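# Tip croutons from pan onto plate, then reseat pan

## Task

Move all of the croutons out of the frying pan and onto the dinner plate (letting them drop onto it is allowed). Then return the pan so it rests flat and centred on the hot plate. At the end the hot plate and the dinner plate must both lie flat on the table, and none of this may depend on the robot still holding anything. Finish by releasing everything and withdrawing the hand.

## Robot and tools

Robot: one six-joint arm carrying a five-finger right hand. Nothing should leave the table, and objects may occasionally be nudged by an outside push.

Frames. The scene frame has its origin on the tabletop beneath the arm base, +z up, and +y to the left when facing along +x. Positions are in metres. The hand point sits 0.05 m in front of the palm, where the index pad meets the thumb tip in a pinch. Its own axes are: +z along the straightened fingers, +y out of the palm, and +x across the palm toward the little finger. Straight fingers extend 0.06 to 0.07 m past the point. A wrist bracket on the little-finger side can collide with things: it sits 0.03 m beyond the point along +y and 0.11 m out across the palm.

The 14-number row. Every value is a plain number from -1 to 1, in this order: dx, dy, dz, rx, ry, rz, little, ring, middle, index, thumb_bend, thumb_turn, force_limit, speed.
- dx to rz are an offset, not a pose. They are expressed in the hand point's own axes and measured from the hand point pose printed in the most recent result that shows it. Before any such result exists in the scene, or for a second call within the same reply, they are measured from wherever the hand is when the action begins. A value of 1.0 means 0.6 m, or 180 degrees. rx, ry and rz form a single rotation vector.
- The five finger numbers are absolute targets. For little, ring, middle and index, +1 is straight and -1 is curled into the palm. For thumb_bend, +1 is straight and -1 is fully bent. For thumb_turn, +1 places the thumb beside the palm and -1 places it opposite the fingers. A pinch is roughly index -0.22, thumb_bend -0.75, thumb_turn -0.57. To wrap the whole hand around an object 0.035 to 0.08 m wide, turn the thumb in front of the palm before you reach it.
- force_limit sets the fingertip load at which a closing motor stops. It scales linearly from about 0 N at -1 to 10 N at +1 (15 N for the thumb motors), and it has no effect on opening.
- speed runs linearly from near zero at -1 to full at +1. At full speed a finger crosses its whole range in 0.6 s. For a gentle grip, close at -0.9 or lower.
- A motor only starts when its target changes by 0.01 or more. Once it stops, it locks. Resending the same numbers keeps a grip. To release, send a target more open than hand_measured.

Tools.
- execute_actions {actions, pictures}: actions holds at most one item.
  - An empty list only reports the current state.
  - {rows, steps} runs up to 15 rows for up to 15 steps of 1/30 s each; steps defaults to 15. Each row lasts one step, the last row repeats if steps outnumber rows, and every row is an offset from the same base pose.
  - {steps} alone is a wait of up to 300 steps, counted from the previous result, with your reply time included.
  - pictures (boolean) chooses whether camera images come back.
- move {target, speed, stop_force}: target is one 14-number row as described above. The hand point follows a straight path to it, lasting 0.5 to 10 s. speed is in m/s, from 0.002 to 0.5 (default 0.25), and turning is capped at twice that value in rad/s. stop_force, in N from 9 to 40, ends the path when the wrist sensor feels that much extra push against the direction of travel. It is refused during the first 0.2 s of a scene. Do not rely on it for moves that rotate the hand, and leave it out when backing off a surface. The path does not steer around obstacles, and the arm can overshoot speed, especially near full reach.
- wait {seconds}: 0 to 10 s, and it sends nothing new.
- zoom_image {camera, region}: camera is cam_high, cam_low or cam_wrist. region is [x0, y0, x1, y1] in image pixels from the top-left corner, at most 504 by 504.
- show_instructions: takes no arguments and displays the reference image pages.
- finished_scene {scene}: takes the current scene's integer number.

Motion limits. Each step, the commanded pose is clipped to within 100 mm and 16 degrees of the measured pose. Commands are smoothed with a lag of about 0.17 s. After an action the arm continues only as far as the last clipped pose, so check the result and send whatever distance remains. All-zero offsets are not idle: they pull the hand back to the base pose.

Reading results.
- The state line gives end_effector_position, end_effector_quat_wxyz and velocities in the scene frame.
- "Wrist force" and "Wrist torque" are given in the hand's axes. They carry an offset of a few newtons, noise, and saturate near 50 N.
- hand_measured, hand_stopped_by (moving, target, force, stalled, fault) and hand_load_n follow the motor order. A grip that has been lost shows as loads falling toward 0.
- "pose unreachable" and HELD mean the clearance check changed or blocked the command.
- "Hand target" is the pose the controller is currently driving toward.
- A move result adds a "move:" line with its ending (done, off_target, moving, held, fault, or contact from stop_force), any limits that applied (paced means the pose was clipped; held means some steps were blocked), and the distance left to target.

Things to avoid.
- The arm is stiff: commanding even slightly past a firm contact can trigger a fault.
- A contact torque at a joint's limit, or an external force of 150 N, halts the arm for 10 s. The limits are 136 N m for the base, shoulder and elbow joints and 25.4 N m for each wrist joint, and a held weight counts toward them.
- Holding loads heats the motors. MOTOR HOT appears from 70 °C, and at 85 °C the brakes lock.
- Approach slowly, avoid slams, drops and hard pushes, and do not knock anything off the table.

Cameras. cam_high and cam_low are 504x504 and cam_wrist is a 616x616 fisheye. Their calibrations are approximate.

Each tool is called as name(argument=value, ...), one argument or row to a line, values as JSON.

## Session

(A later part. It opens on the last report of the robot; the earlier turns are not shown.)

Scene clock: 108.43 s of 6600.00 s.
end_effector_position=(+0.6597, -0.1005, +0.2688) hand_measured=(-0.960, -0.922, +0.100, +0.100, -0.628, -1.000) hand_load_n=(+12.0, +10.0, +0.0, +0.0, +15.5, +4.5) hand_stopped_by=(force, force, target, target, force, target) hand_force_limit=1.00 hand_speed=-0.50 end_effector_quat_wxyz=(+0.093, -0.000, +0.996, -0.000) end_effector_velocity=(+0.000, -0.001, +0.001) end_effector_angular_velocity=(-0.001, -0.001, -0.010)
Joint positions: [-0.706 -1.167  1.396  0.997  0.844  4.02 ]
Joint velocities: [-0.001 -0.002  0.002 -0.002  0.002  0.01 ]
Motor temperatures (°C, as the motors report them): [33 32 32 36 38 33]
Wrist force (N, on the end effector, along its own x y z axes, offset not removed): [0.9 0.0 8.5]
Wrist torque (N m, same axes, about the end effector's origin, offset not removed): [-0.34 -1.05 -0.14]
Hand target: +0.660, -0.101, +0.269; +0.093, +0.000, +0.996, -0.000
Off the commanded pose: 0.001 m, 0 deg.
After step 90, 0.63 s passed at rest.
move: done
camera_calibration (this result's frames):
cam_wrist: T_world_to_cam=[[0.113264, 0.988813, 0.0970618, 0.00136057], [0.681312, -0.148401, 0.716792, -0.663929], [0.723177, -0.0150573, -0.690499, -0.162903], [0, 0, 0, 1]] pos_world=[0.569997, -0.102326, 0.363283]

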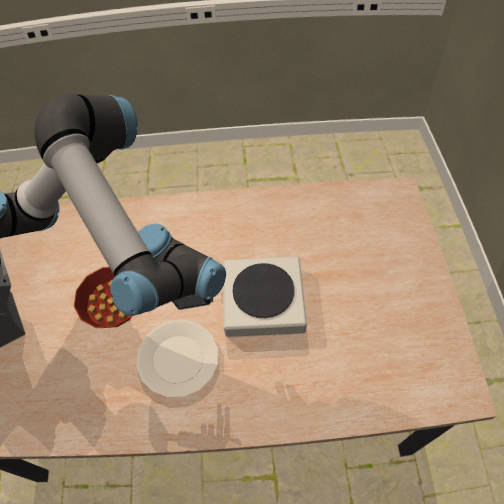

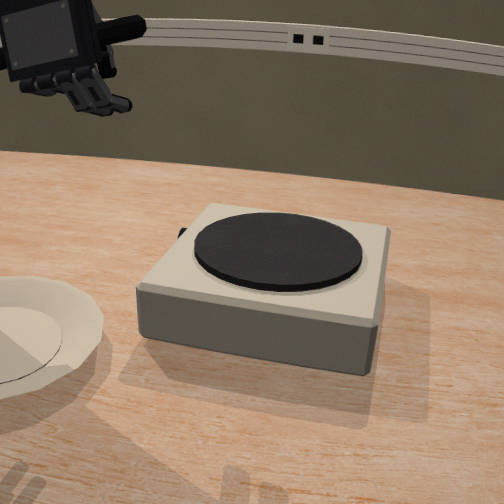

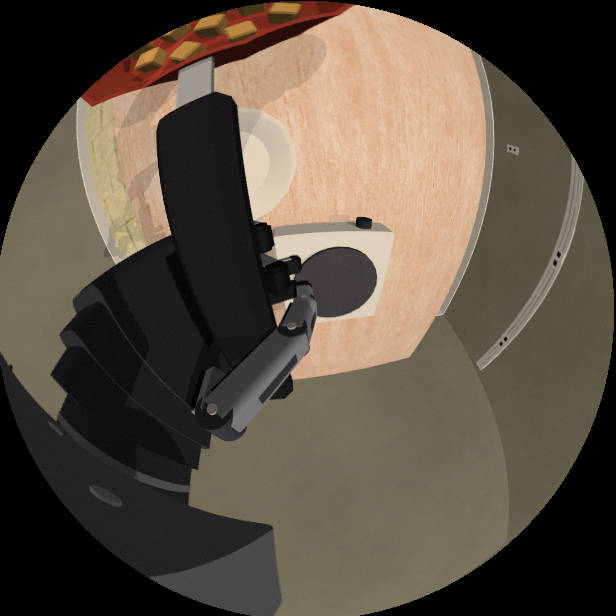

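move(
  target=[-0.218,-0.108,0.013,0,-0.25,0,-1,-1,0.1,0.1,-0.97,-1,1,-0.5],
  speed=0.12,
)

Scene clock: 117.00 s of 6600.00 s.
end_effector_position=(+0.7899, -0.1652, +0.2855) hand_measured=(-0.960, -0.922, +0.100, +0.100, -0.628, -1.000) hand_load_n=(+11.5, +9.5, +0.0, +0.0, +15.5, +4.5) hand_stopped_by=(force, force, target, target, force, target) hand_force_limit=1.00 hand_speed=-0.50 end_effector_quat_wxyz=(+0.467, -0.000, +0.884, -0.000) end_effector_velocity=(+0.002, -0.001, +0.000) end_effector_angular_velocity=(-0.001, -0.014, -0.001)
Joint positions: [-0.679 -1.203  1.574 -0.32   0.658  4.941]
Joint velocities: [ 0.002 -0.     0.006 -0.027  0.006  0.017]
Motor temperatures (°C, as the motors report them): [33 32 32 36 38 33]
Wrist force (N, on the end effector, along its own x y z axes, offset not removed): [2.0 5.3 2.1]
Wrist torque (N m, same axes, about the end effector's origin, offset not removed): [0.78 -0.43 0.25]
Hand target: +0.790, -0.165, +0.285; +0.467, -0.000, +0.884, -0.000
Off the commanded pose: 0.000 m, 0 deg.
After step 90, 1.90 s passed at rest.
move: done
camera_calibration (this result's frames):
cam_wrist: T_world_to_cam=[[0.0118512, 0.98877, 0.148972, 0.114339], [-0.0248096, -0.148646, 0.988579, -0.294073], [0.999622, -0.0154118, 0.0227693, -0.668512], [0, 0, 0, 1]] pos_world=[0.659608, -0.167071, 0.288903]

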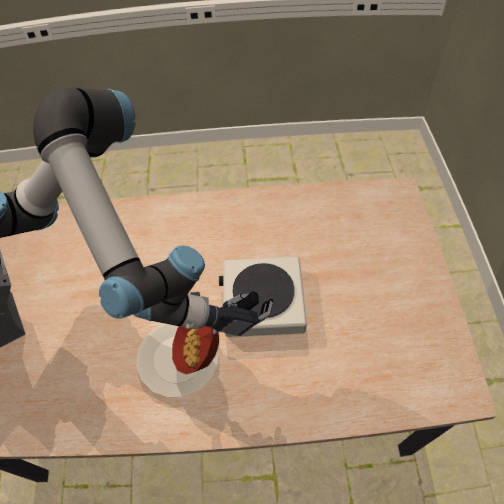

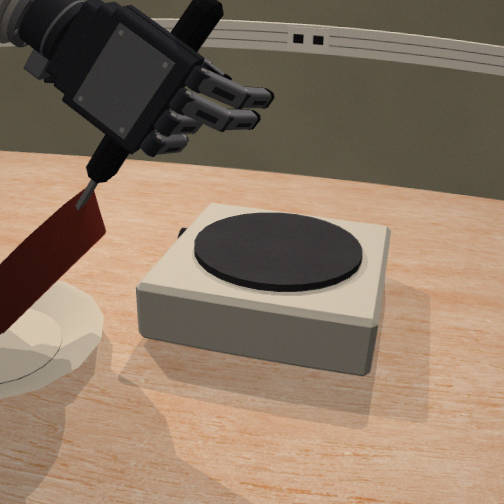

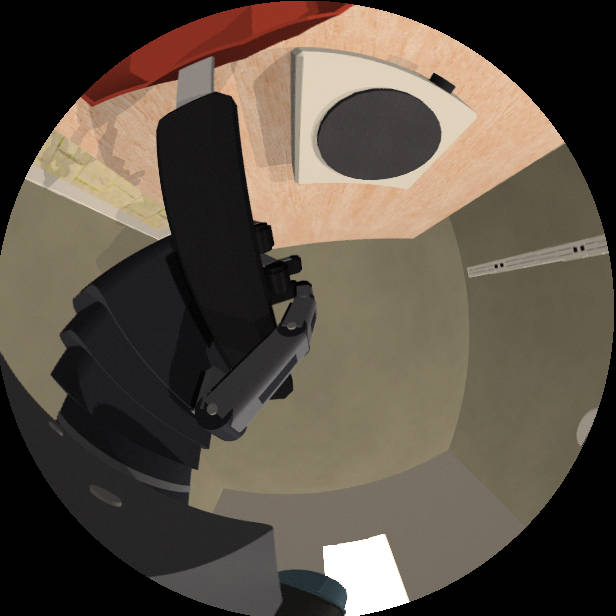

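move(
  target=[-0.012,0,-0.129,0,-0.111,0,-1,-1,0.1,0.1,-0.97,-1,1,-0.5],
  speed=0.08,
)

Scene clock: 123.97 s of 6600.00 s.
end_effector_position=(+0.7303, -0.1653, +0.3351) hand_measured=(-0.960, -0.922, +0.100, +0.100, -0.628, -1.000) hand_load_n=(+11.5, +9.5, +0.0, +0.0, +15.5, +4.5) hand_stopped_by=(force, force, target, target, force, target) hand_force_limit=1.00 hand_speed=-0.50 end_effector_quat_wxyz=(+0.613, -0.000, +0.790, -0.000) end_effector_velocity=(-0.001, +0.000, +0.001) end_effector_angular_velocity=(-0.000, -0.012, +0.002)
Joint positions: [-0.745 -1.327  1.987 -1.119  0.741  5.345]
Joint velocities: [-0.001  0.     0.009 -0.025  0.005  0.011]
Motor temperatures (°C, as the motors report them): [33 32 32 36 38 33]
Wrist force (N, on the end effector, along its own x y z axes, offset not removed): [8.2 -1.7 -0.3]
Wrist torque (N m, same axes, about the end effector's origin, offset not removed): [0.19 -1.06 0.17]
Hand target: +0.730, -0.165, +0.335; +0.613, -0.000, +0.790, -0.000
Off the commanded pose: 0.000 m, 0 deg.
After step 90, 1.43 s passed at rest.
move: done
camera_calibration (this result's frames):
cam_wrist: T_world_to_cam=[[-0.039678, 0.988767, 0.1441, 0.147016], [-0.36045, -0.148667, 0.920855, -0.0768024], [0.931934, -0.0154033, 0.3623, -0.67439], [0, 0, 0, 1]] pos_world=[0.606637, -0.167171, 0.29387]

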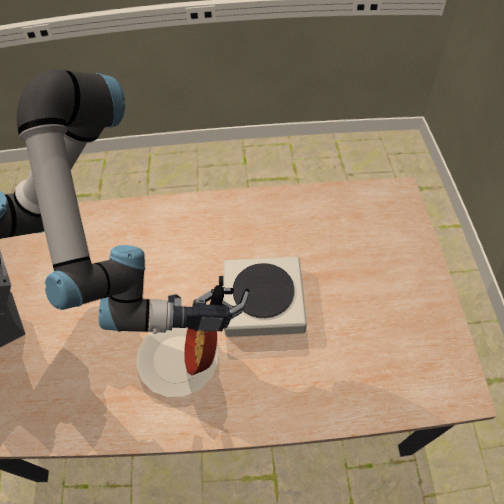

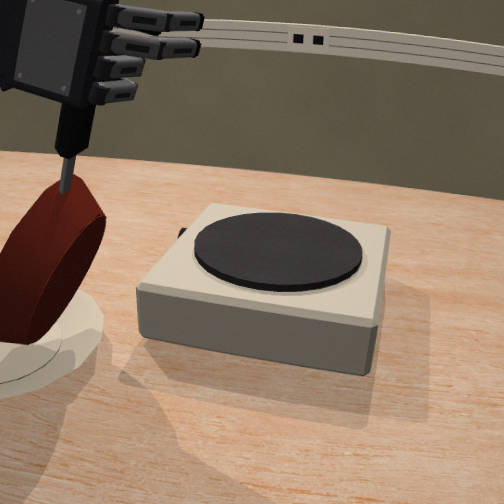

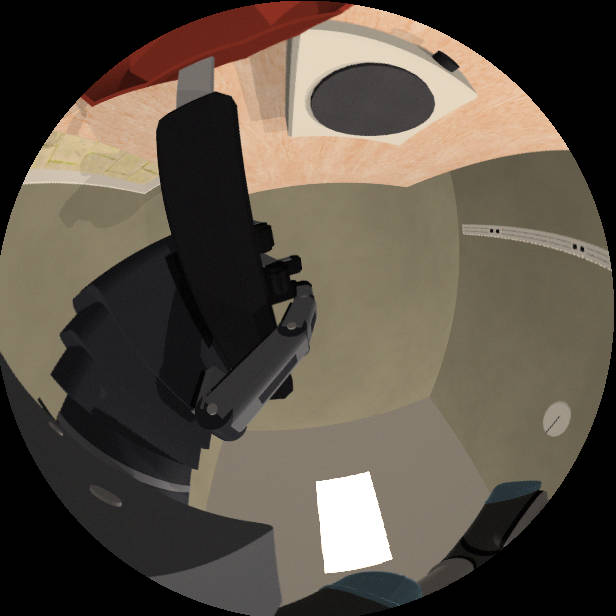

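move(
  target=[-0.01,0,-0.23,0,-0.139,0,-1,-1,0.1,0.1,-0.97,-1,1,-0.5],
  speed=0.045,
)

zoom_image(
  camera="cam_high",
  region=[110,290,250,420],
)

Scene clock: 132.77 s of 6600.00 s.
end_effector_position=(+0.5981, -0.1656, +0.3751) hand_measured=(-0.960, -0.922, +0.100, +0.100, -0.628, -1.000) hand_load_n=(+9.0, +8.5, +0.0, +0.0, +14.5, +5.0) hand_stopped_by=(force, force, target, target, force, target) hand_force_limit=1.00 hand_speed=-0.50 end_effector_quat_wxyz=(+0.769, +0.000, +0.639, -0.000) end_effector_velocity=(-0.002, -0.000, -0.000) end_effector_angular_velocity=(+0.001, -0.004, -0.000)
Joint positions: [-0.839 -1.173  2.384 -2.12   0.987  5.689]
Joint velocities: [-0.001  0.006  0.003 -0.012  0.003  0.004]
Motor temperatures (°C, as the motors report them): [33 32 32 36 38 33]
Wrist force (N, on the end effector, along its own x y z axes, offset not removed): [10.3 7.9 1.1]
Wrist torque (N m, same axes, about the end effector's origin, offset not removed): [1.21 -0.84 0.66]
Hand target: +0.598, -0.166, +0.375; +0.770, -0.000, +0.639, -0.000
Off the commanded pose: 0.000 m, 0 deg.
After step 90, 0.63 s passed at rest.
move: done
camera_calibration (this result's frames):
cam_wrist: T_world_to_cam=[[-0.0969743, 0.988746, 0.113918, 0.181842], [-0.715801, -0.148811, 0.682264, 0.140707], [0.691538, -0.0153806, 0.722177, -0.556961], [0, 0, 0, 1]] pos_world=[0.503511, -0.167423, 0.28551]

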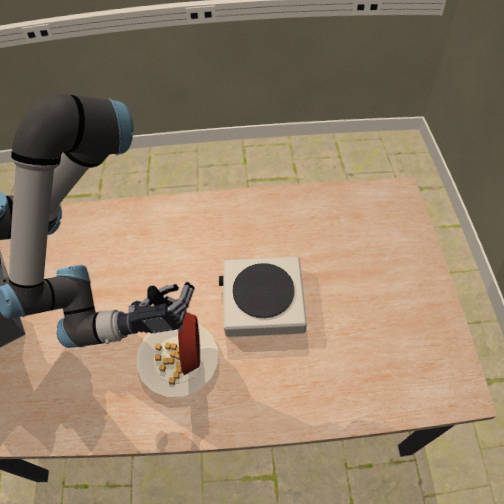

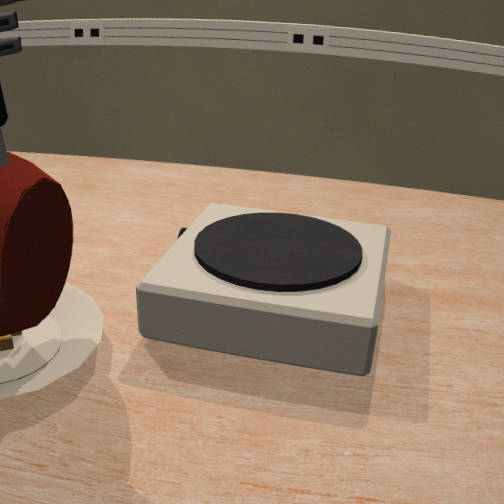

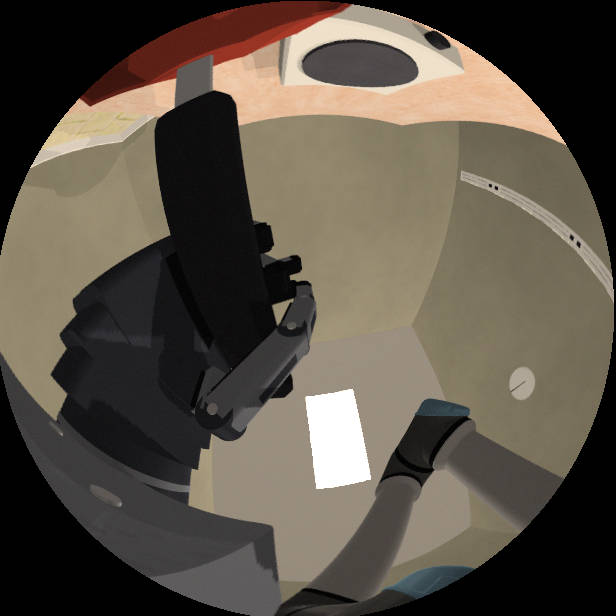

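Region (110, 290, 250, 420) of cam_high's 504x504 image, scaled by 3.600, with more detail than that image has; it fills the top 468 rows of this view, and the rest is white.

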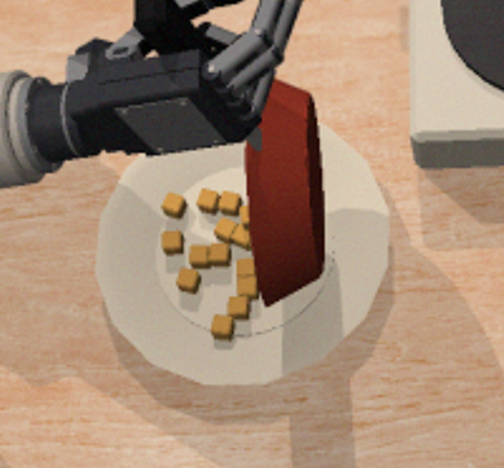

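move(
  target=[0.03,0,0.25,0,0.2,0,-1,-1,0.1,0.1,-0.97,-1,1,-0.5],
  speed=0.15,
)

zoom_image(
  camera="cam_high",
  region=[110,270,260,420],
)

Scene clock: 138.97 s of 6600.00 s.
end_effector_position=(+0.7489, -0.1652, +0.3851) hand_measured=(-0.960, -0.922, +0.100, +0.100, -0.628, -1.000) hand_load_n=(+9.0, +8.5, +0.0, +0.0, +14.5, +5.0) hand_stopped_by=(force, force, target, target, force, target) hand_force_limit=1.00 hand_speed=-0.50 end_effector_quat_wxyz=(+0.535, -0.000, +0.845, -0.000) end_effector_velocity=(+0.001, -0.000, -0.000) end_effector_angular_velocity=(-0.003, +0.011, -0.003)
Joint positions: [-0.827 -1.413  1.794 -0.606  0.563  5.175]
Joint velocities: [ 0.     0.002 -0.013  0.033 -0.001 -0.02 ]
Motor temperatures (°C, as the motors report them): [33 32 32 36 38 33]
Wrist force (N, on the end effector, along its own x y z axes, offset not removed): [5.6 -2.2 4.3]
Wrist torque (N m, same axes, about the end effector's origin, offset not removed): [-0.48 -0.81 -0.18]
Hand target: +0.749, -0.165, +0.385; +0.534, -0.000, +0.845, -0.000
Off the commanded pose: 0.000 m, 0 deg.
After step 90, 0.60 s passed at rest.
move: done
camera_calibration (this result's frames):
cam_wrist: T_world_to_cam=[[-0.0118128, 0.988745, 0.149144, 0.117593], [-0.178748, -0.14884, 0.972572, -0.2721], [0.983824, -0.0151703, 0.178495, -0.677878], [0, 0, 0, 1]] pos_world=[0.619664, -0.167052, 0.368096]

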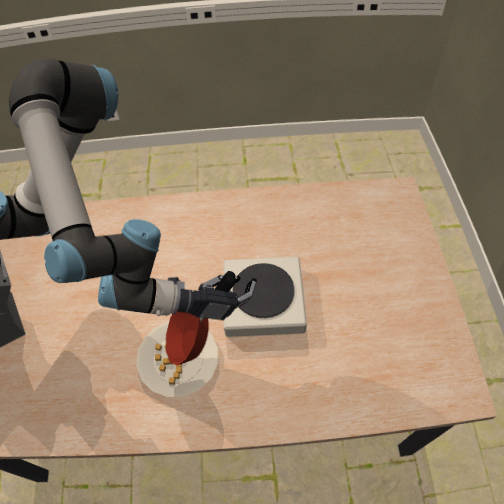

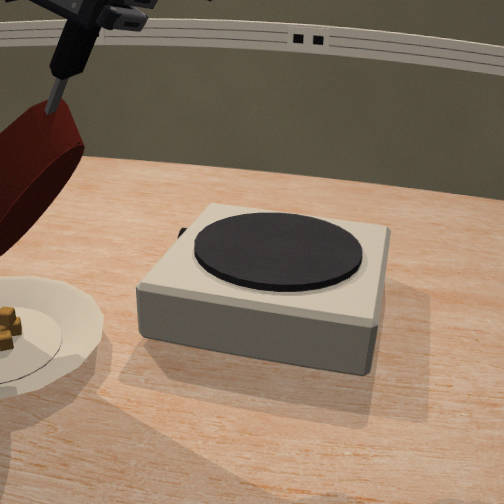

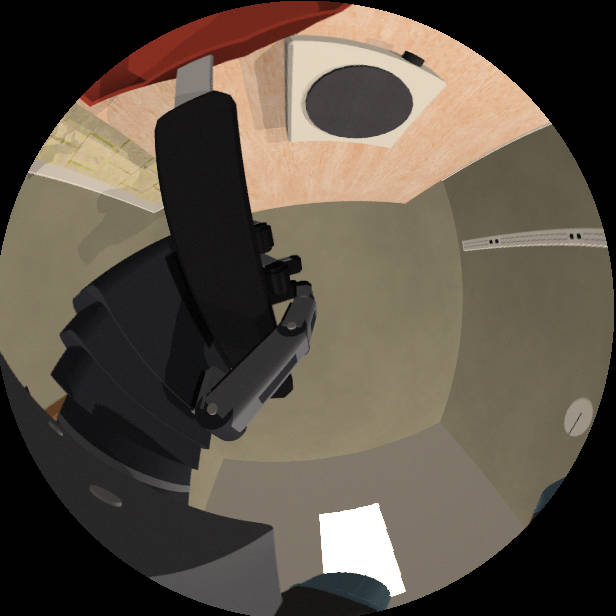

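Region (110, 270, 260, 420) of cam_high's 504x504 image, scaled by 3.360, with more detail than that image has.

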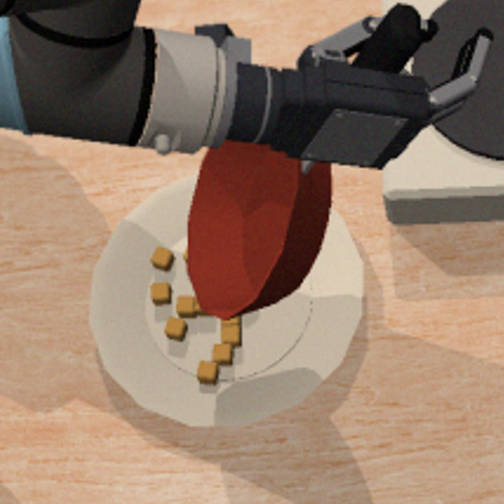

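move(
  target=[0.237,0.108,-0.052,0,0.3,0,-1,-1,0.1,0.1,-0.97,-1,1,-0.5],
  speed=0.22,
)

move(
  target=[0.053,0.45,0.22,-0.125,0,-0.664,-1,-1,0.1,0.1,-0.97,-1,1,-0.5],
  speed=0.25,
)

Scene clock: 146.30 s of 6600.00 s.
end_effector_position=(+0.6594, -0.1003, +0.2701) hand_measured=(-0.960, -0.922, +0.100, +0.100, -0.628, -1.000) hand_load_n=(+10.5, +9.5, +0.0, +0.0, +14.5, +4.5) hand_stopped_by=(force, force, target, target, force, target) hand_force_limit=1.00 hand_speed=-0.50 end_effector_quat_wxyz=(+0.093, -0.001, +0.996, -0.000) end_effector_velocity=(-0.001, +0.001, -0.001) end_effector_angular_velocity=(+0.001, +0.012, -0.000)
Joint positions: [-0.707 -1.169  1.396  1.001  0.844  4.017]
Joint velocities: [ 0.004  0.004 -0.005  0.011  0.008 -0.003]
Motor temperatures (°C, as the motors report them): [33 32 32 36 38 33]
Wrist force (N, on the end effector, along its own x y z axes, offset not removed): [3.2 -2.9 7.5]
Wrist torque (N m, same axes, about the end effector's origin, offset not removed): [-0.50 -1.29 -0.05]
Hand target: +0.659, -0.100, +0.270; +0.092, -0.001, +0.996, -0.000
Off the commanded pose: 0.000 m, 0 deg.
After step 90, 1.73 s passed at rest.
move: done
camera_calibration (this result's frames):
cam_wrist: T_world_to_cam=[[0.112986, 0.988843, 0.0970711, 0.00130825], [0.68187, -0.148227, 0.716298, -0.664828], [0.722695, -0.0147417, -0.69101, -0.161317], [0, 0, 0, 1]] pos_world=[0.569761, -0.102217, 0.364616]

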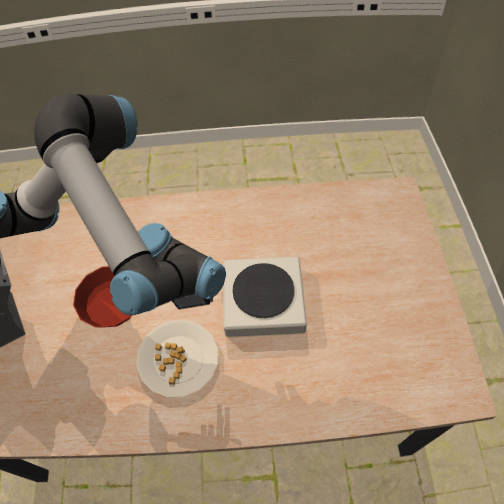

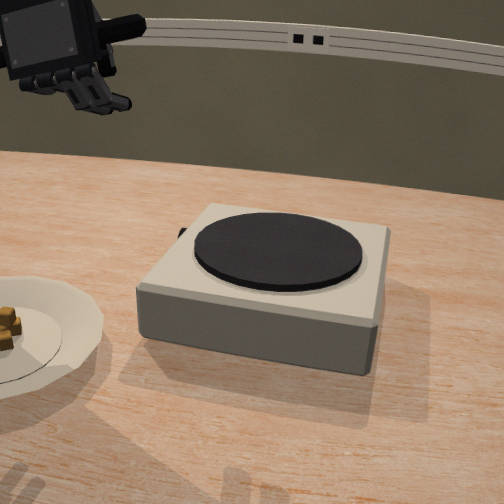

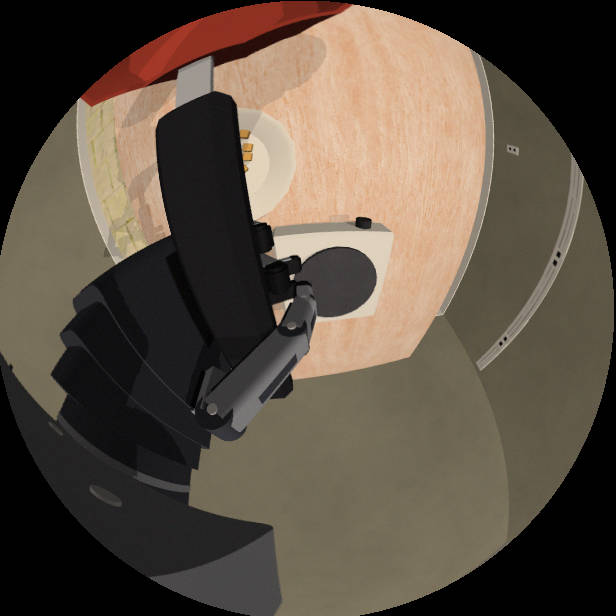

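Scene clock: 151.03 s of 6600.00 s.
end_effector_position=(+0.6527, +0.1697, +0.1352) hand_measured=(-0.960, -0.922, +0.100, +0.100, -0.628, -1.000) hand_load_n=(+10.5, +9.5, +0.0, +0.0, +14.5, +4.5) hand_stopped_by=(force, force, target, target, force, target) hand_force_limit=1.00 hand_speed=-0.50 end_effector_quat_wxyz=(-0.046, +0.869, -0.486, -0.081) end_effector_velocity=(+0.000, +0.001, -0.001) end_effector_angular_velocity=(-0.000, +0.002, +0.010)
Joint positions: [ 0.009 -0.879  0.791  1.247  1.077  2.497]
Joint velocities: [ 0.004  0.005 -0.009  0.006  0.003 -0.007]
Motor temperatures (°C, as the motors report them): [33 32 32 36 38 33]
Wrist force (N, on the end effector, along its own x y z axes, offset not removed): [2.0 2.3 6.5]
Wrist torque (N m, same axes, about the end effector's origin, offset not removed): [0.27 -1.27 0.05]
Hand target: +0.653, +0.170, +0.135; -0.046, +0.870, -0.485, -0.081
Off the commanded pose: 0.001 m, 0 deg.
move: done
camera_calibration (this result's frames):
cam_wrist: T_world_to_cam=[[-0.901746, -0.421345, 0.0965473, 0.649833], [-0.230775, 0.658115, 0.716678, -0.0648033], [-0.365508, 0.623981, -0.690689, 0.356132], [0, 0, 0, 1]] pos_world=[0.701199, 0.0942325, 0.22968]

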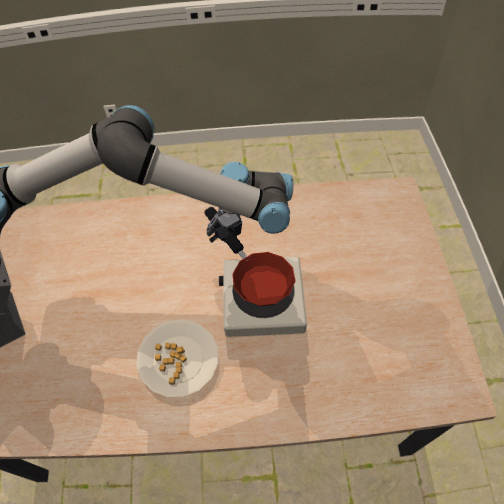

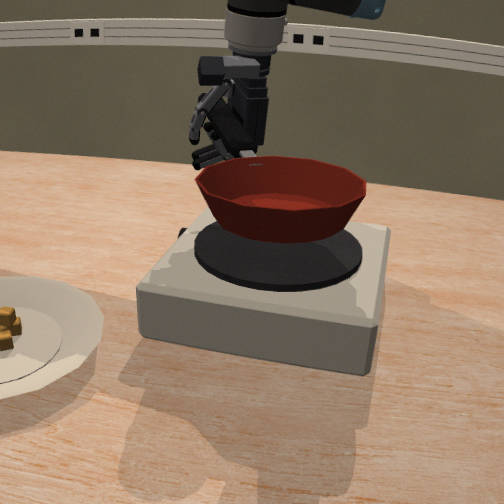

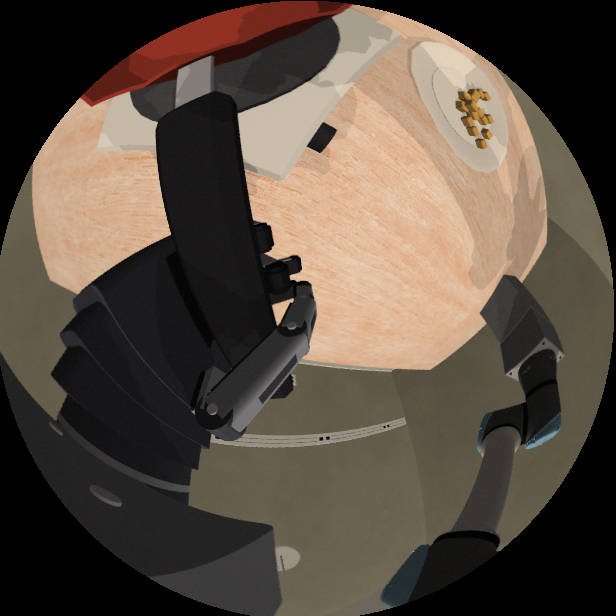

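move(
  target=[0.003,0,0.053,0,0,0,-1,-1,0.1,0.1,-0.97,-1,1,-0.5],
  speed=0.025,
  stop_force=10,
)

Scene clock: 156.13 s of 6600.00 s.
end_effector_position=(+0.6506, +0.1732, +0.1038) hand_measured=(-0.960, -0.922, +0.100, +0.100, -0.628, -1.000) hand_load_n=(+10.5, +9.5, +0.0, +0.0, +14.5, +4.5) hand_stopped_by=(force, force, target, target, force, target) hand_force_limit=1.00 hand_speed=-0.50 end_effector_quat_wxyz=(-0.046, +0.869, -0.486, -0.081) end_effector_velocity=(-0.000, +0.000, -0.002) end_effector_angular_velocity=(-0.000, +0.000, -0.001)
Joint positions: [ 0.032 -0.834  0.777  1.204  1.087  2.521]
Joint velocities: [ 0.001  0.004 -0.002 -0.002  0.001  0.002]
Motor temperatures (°C, as the motors report them): [33 32 32 36 38 33]
Wrist force (N, on the end effector, along its own x y z axes, offset not removed): [1.7 -0.2 4.2]
Wrist torque (N m, same axes, about the end effector's origin, offset not removed): [0.37 -1.04 0.06]
Hand target: +0.651, +0.173, +0.104; -0.046, +0.869, -0.486, -0.081
Off the commanded pose: 0.000 m, 0 deg.
After step 90, 0.53 s passed at rest.
move: done
camera_calibration (this result's frames):
cam_wrist: T_world_to_cam=[[-0.901754, -0.421339, 0.0965052, 0.652467], [-0.230792, 0.658098, 0.716688, -0.0450976], [-0.365478, 0.624004, -0.690684, 0.331468], [0, 0, 0, 1]] pos_world=[0.699101, 0.0977508, 0.198294]

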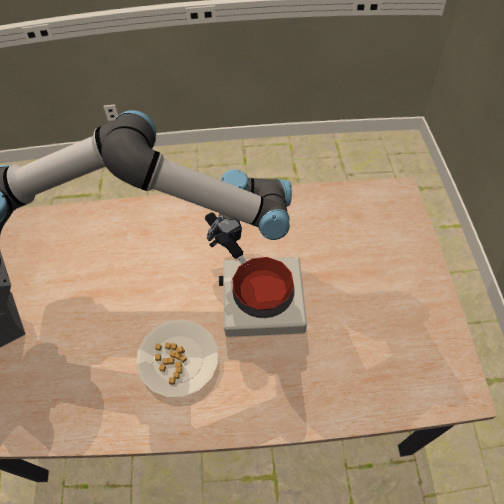

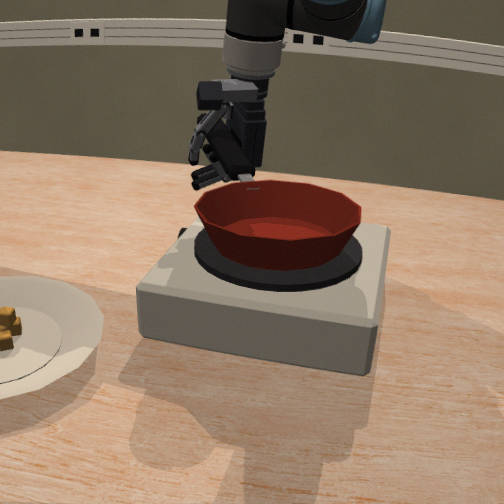

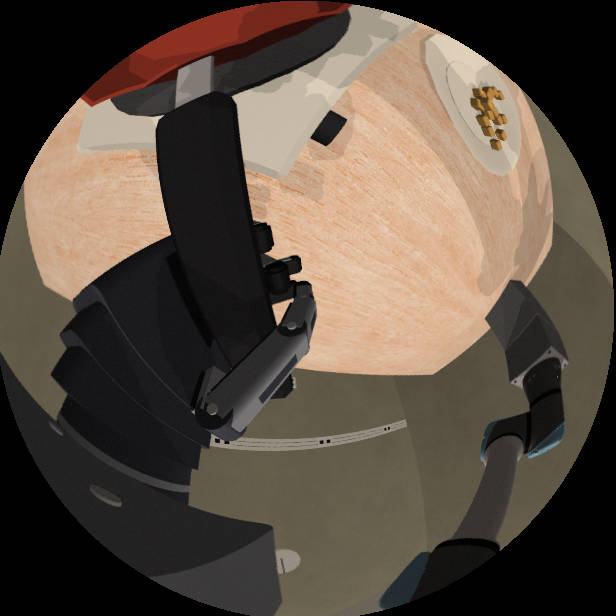

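move(
  target=[0.001,0,0.004,0,0,0,-1,-1,0.1,0.1,-0.97,-1,1,-0.5],
  speed=0.01,
)

move(
  target=[0,0,0,0,0,0,0.95,0.95,0.95,0.95,1,-1,1,-0.2],
)

move(
  target=[-0.06,-0.012,-0.25,0,0,0,1,1,1,1,1,-1,1,0],
  speed=0.12,
)

Scene clock: 162.87 s of 6600.00 s.
end_effector_position=(+0.6506, +0.1731, +0.1014) hand_measured=(-0.960, -0.922, +0.100, +0.100, -0.628, -1.000) hand_load_n=(+10.5, +9.5, +0.0, +0.0, +14.5, +4.5) hand_stopped_by=(force, force, target, target, force, target) hand_force_limit=1.00 hand_speed=-0.50 end_effector_quat_wxyz=(-0.046, +0.869, -0.486, -0.081) end_effector_velocity=(+0.000, -0.000, -0.001) end_effector_angular_velocity=(-0.000, +0.000, -0.000)
Joint positions: [ 0.033 -0.83   0.775  1.202  1.087  2.523]
Joint velocities: [ 0.     0.001 -0.001 -0.001  0.001  0.   ]
Motor temperatures (°C, as the motors report them): [33 32 32 36 38 33]
Wrist force (N, on the end effector, along its own x y z axes, offset not removed): [0.9 3.2 7.3]
Wrist torque (N m, same axes, about the end effector's origin, offset not removed): [0.38 -1.07 0.10]
Hand target: +0.651, +0.173, +0.101; -0.046, +0.869, -0.486, -0.081
Off the commanded pose: 0.000 m, 0 deg.
After step 90, 3.03 s passed at rest.
move: done
camera_calibration (this result's frames):
cam_wrist: T_world_to_cam=[[-0.901755, -0.421336, 0.0965049, 0.652717], [-0.230791, 0.658099, 0.716688, -0.0432907], [-0.365476, 0.624005, -0.690685, 0.329914], [0, 0, 0, 1]] pos_world=[0.699176, 0.0976346, 0.195902]

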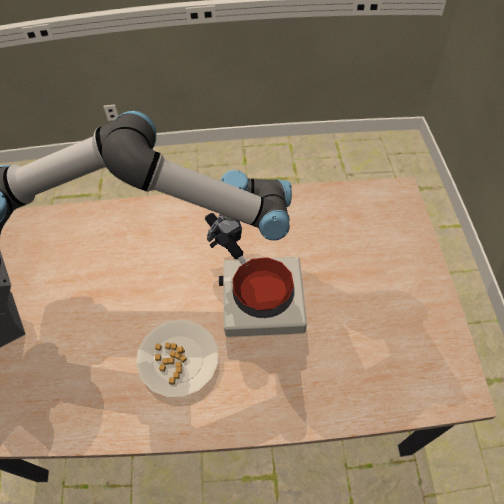

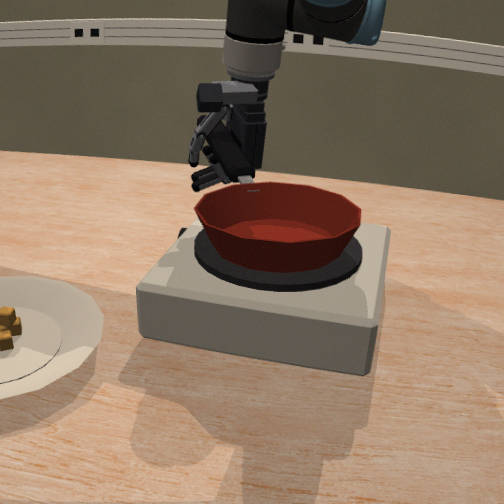

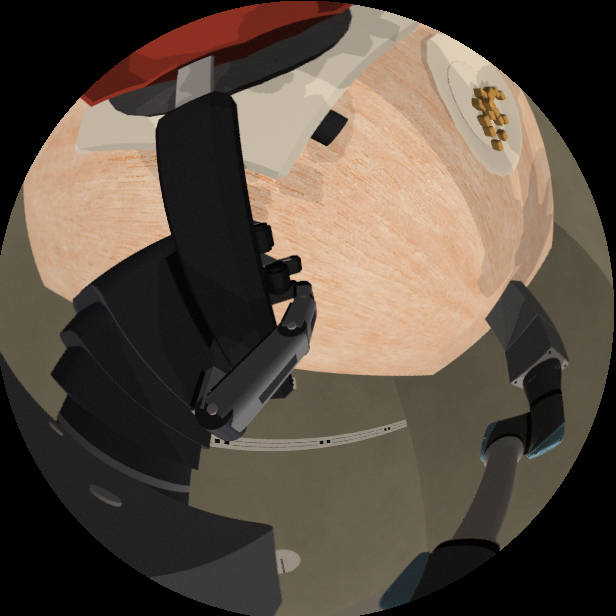

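Scene clock: 165.10 s of 6600.00 s.
end_effector_position=(+0.6506, +0.1731, +0.1014) hand_measured=(+0.950, +0.950, +0.950, +0.950, +1.000, -1.000) hand_load_n=(+0.0, +0.0, +0.0, +0.0, +0.0, +0.0) hand_stopped_by=(target, target, target, target, target, target) hand_force_limit=1.00 hand_speed=-0.20 end_effector_quat_wxyz=(-0.046, +0.869, -0.486, -0.081) end_effector_velocity=(-0.000, -0.000, -0.000) end_effector_angular_velocity=(+0.000, +0.000, -0.000)
Joint positions: [ 0.033 -0.83   0.775  1.202  1.087  2.523]
Joint velocities: [-0.  0.  0.  0. -0.  0.]
Motor temperatures (°C, as the motors report them): [33 32 32 36 38 33]
Wrist force (N, on the end effector, along its own x y z axes, offset not removed): [2.3 3.6 0.7]
Wrist torque (N m, same axes, about the end effector's origin, offset not removed): [0.41 -0.16 0.01]
Hand target: +0.651, +0.173, +0.101; -0.046, +0.869, -0.486, -0.081
Off the commanded pose: 0.000 m, 0 deg.
move: done
camera_calibration (this result's frames):
cam_wrist: T_world_to_cam=[[-0.90175, -0.421349, 0.0964939, 0.652722], [-0.230806, 0.658091, 0.71669, -0.0432838], [-0.365479, 0.624004, -0.690684, 0.329911], [0, 0, 0, 1]] pos_world=[0.699178, 0.0976429, 0.195901]

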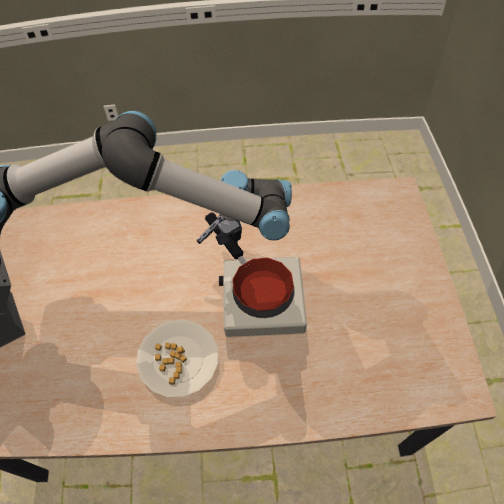

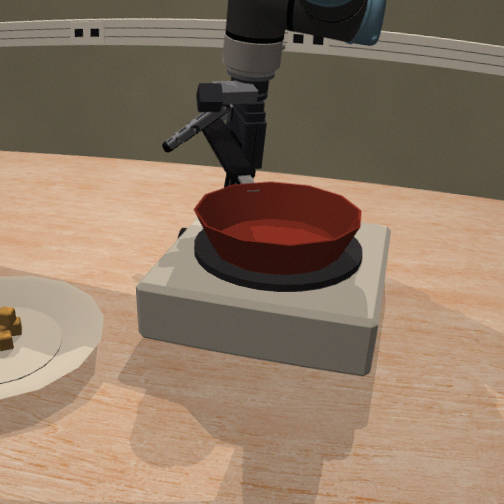

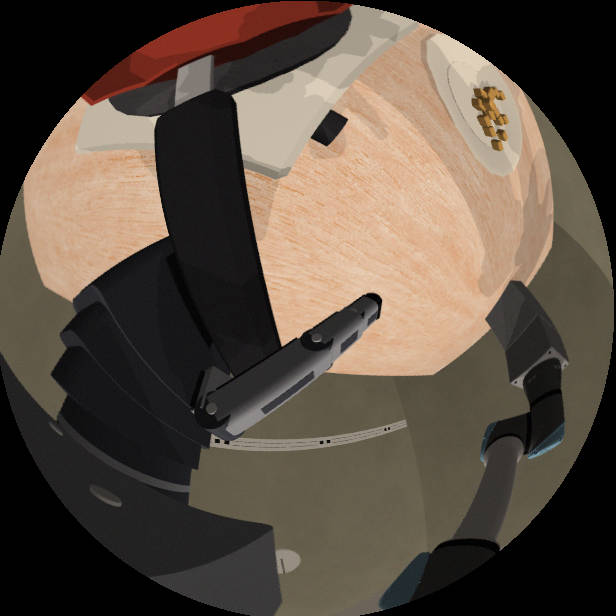

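Scene clock: 166.90 s of 6600.00 s.
end_effector_position=(+0.6525, +0.1832, +0.2553) hand_measured=(+1.000, +1.000, +1.000, +1.000, +1.000, -1.000) hand_load_n=(+0.0, +0.0, +0.0, +0.0, +0.0, +0.0) hand_stopped_by=(target, target, target, target, target, target) hand_force_limit=1.00 hand_speed=0.00 end_effector_quat_wxyz=(-0.046, +0.869, -0.486, -0.081) end_effector_velocity=(+0.000, -0.000, +0.001) end_effector_angular_velocity=(+0.000, +0.000, +0.000)
Joint positions: [-0.046 -1.039  0.796  1.429  1.056  2.44 ]
Joint velocities: [-0.001 -0.001 -0.001  0.003 -0.    -0.002]
Motor temperatures (°C, as the motors report them): [33 32 32 36 38 33]
Wrist force (N, on the end effector, along its own x y z axes, offset not removed): [0.9 -1.3 -3.7]
Wrist torque (N m, same axes, about the end effector's origin, offset not removed): [0.22 -0.03 -0.24]
Hand target: +0.653, +0.183, +0.255; -0.046, +0.869, -0.486, -0.081
Off the commanded pose: 0.000 m, 0 deg.
move: done
camera_calibration (this result's frames):
cam_wrist: T_world_to_cam=[[-0.901718, -0.42139, 0.0966245, 0.643764], [-0.230765, 0.658137, 0.716662, -0.159866], [-0.365586, 0.623929, -0.690695, 0.430726], [0, 0, 0, 1]] pos_world=[0.701069, 0.107746, 0.349867]

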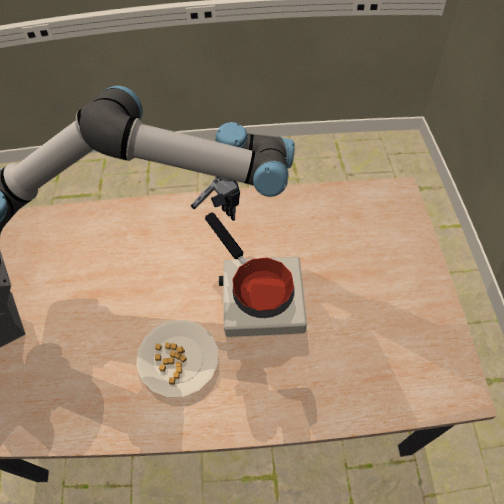

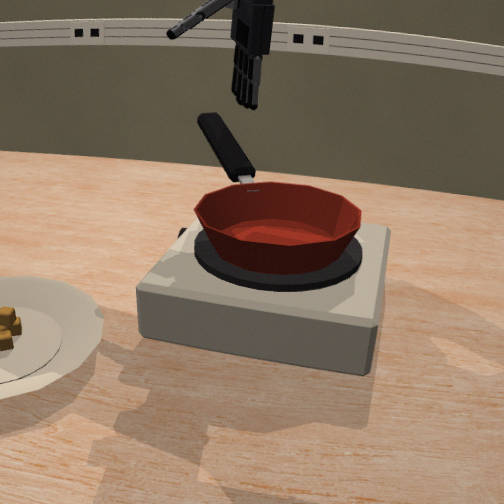

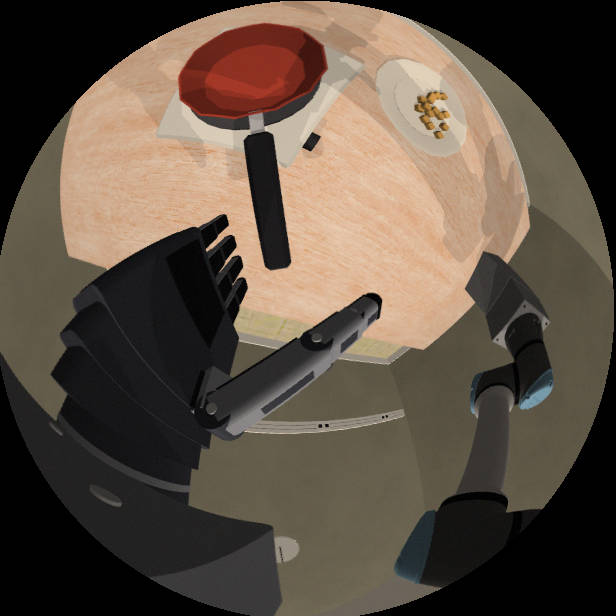

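move(
  target=[-0.1,0.15,-0.12,0,0,0,1,1,1,1,1,-1,1,0],
  speed=0.25,
)

finished_scene(
  scene=2,
)

Scene clock: 171.73 s of 6600.00 s.
end_effector_position=(+0.5520, +0.1749, +0.3369) hand_measured=(+1.000, +1.000, +1.000, +1.000, +1.000, -1.000) hand_load_n=(+0.0, +0.0, +0.0, +0.0, +0.0, +0.0) hand_stopped_by=(target, target, target, target, target, target) hand_force_limit=1.00 hand_speed=0.00 end_effector_quat_wxyz=(-0.045, +0.869, -0.485, -0.081) end_effector_velocity=(-0.001, -0.001, +0.001) end_effector_angular_velocity=(+0.001, -0.001, -0.001)
Joint positions: [-0.168 -1.393  1.27   1.377  1.015  2.307]
Joint velocities: [-0.004 -0.006  0.007  0.    -0.002 -0.004]
Motor temperatures (°C, as the motors report them): [33 32 32 36 38 33]
Wrist force (N, on the end effector, along its own x y z axes, offset not removed): [2.5 -2.2 0.1]
Wrist torque (N m, same axes, about the end effector's origin, offset not removed): [-0.35 -0.64 -0.03]
Hand target: +0.552, +0.175, +0.337; -0.046, +0.869, -0.485, -0.081
Off the commanded pose: 0.000 m, 0 deg.
After step 90, 0.70 s passed at rest.
move: done
camera_calibration (this result's frames):
cam_wrist: T_world_to_cam=[[-0.901634, -0.421489, 0.096973, 0.541631], [-0.230647, 0.658258, 0.716588, -0.236111], [-0.365867, 0.623733, -0.690723, 0.455722], [0, 0, 0, 1]] pos_world=[0.600628, 0.0994648, 0.431449]

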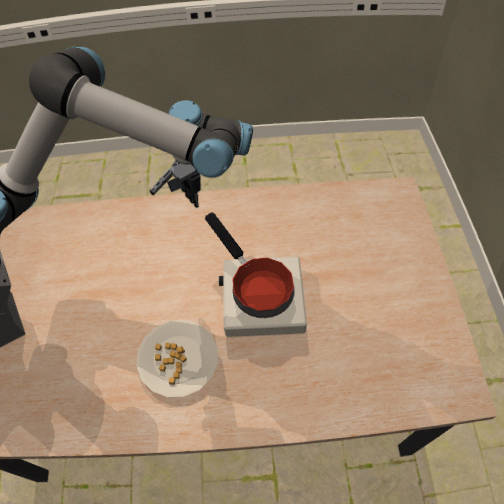

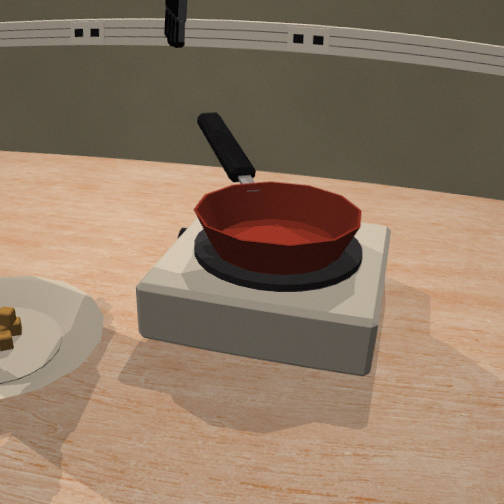

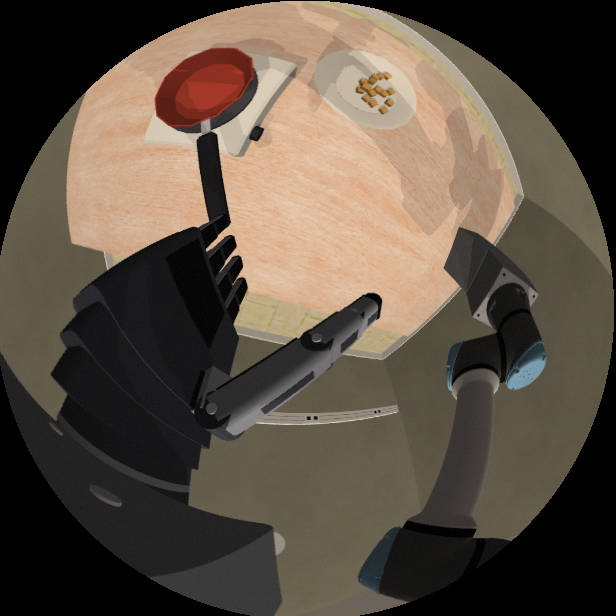

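The scene is finished: the task was done.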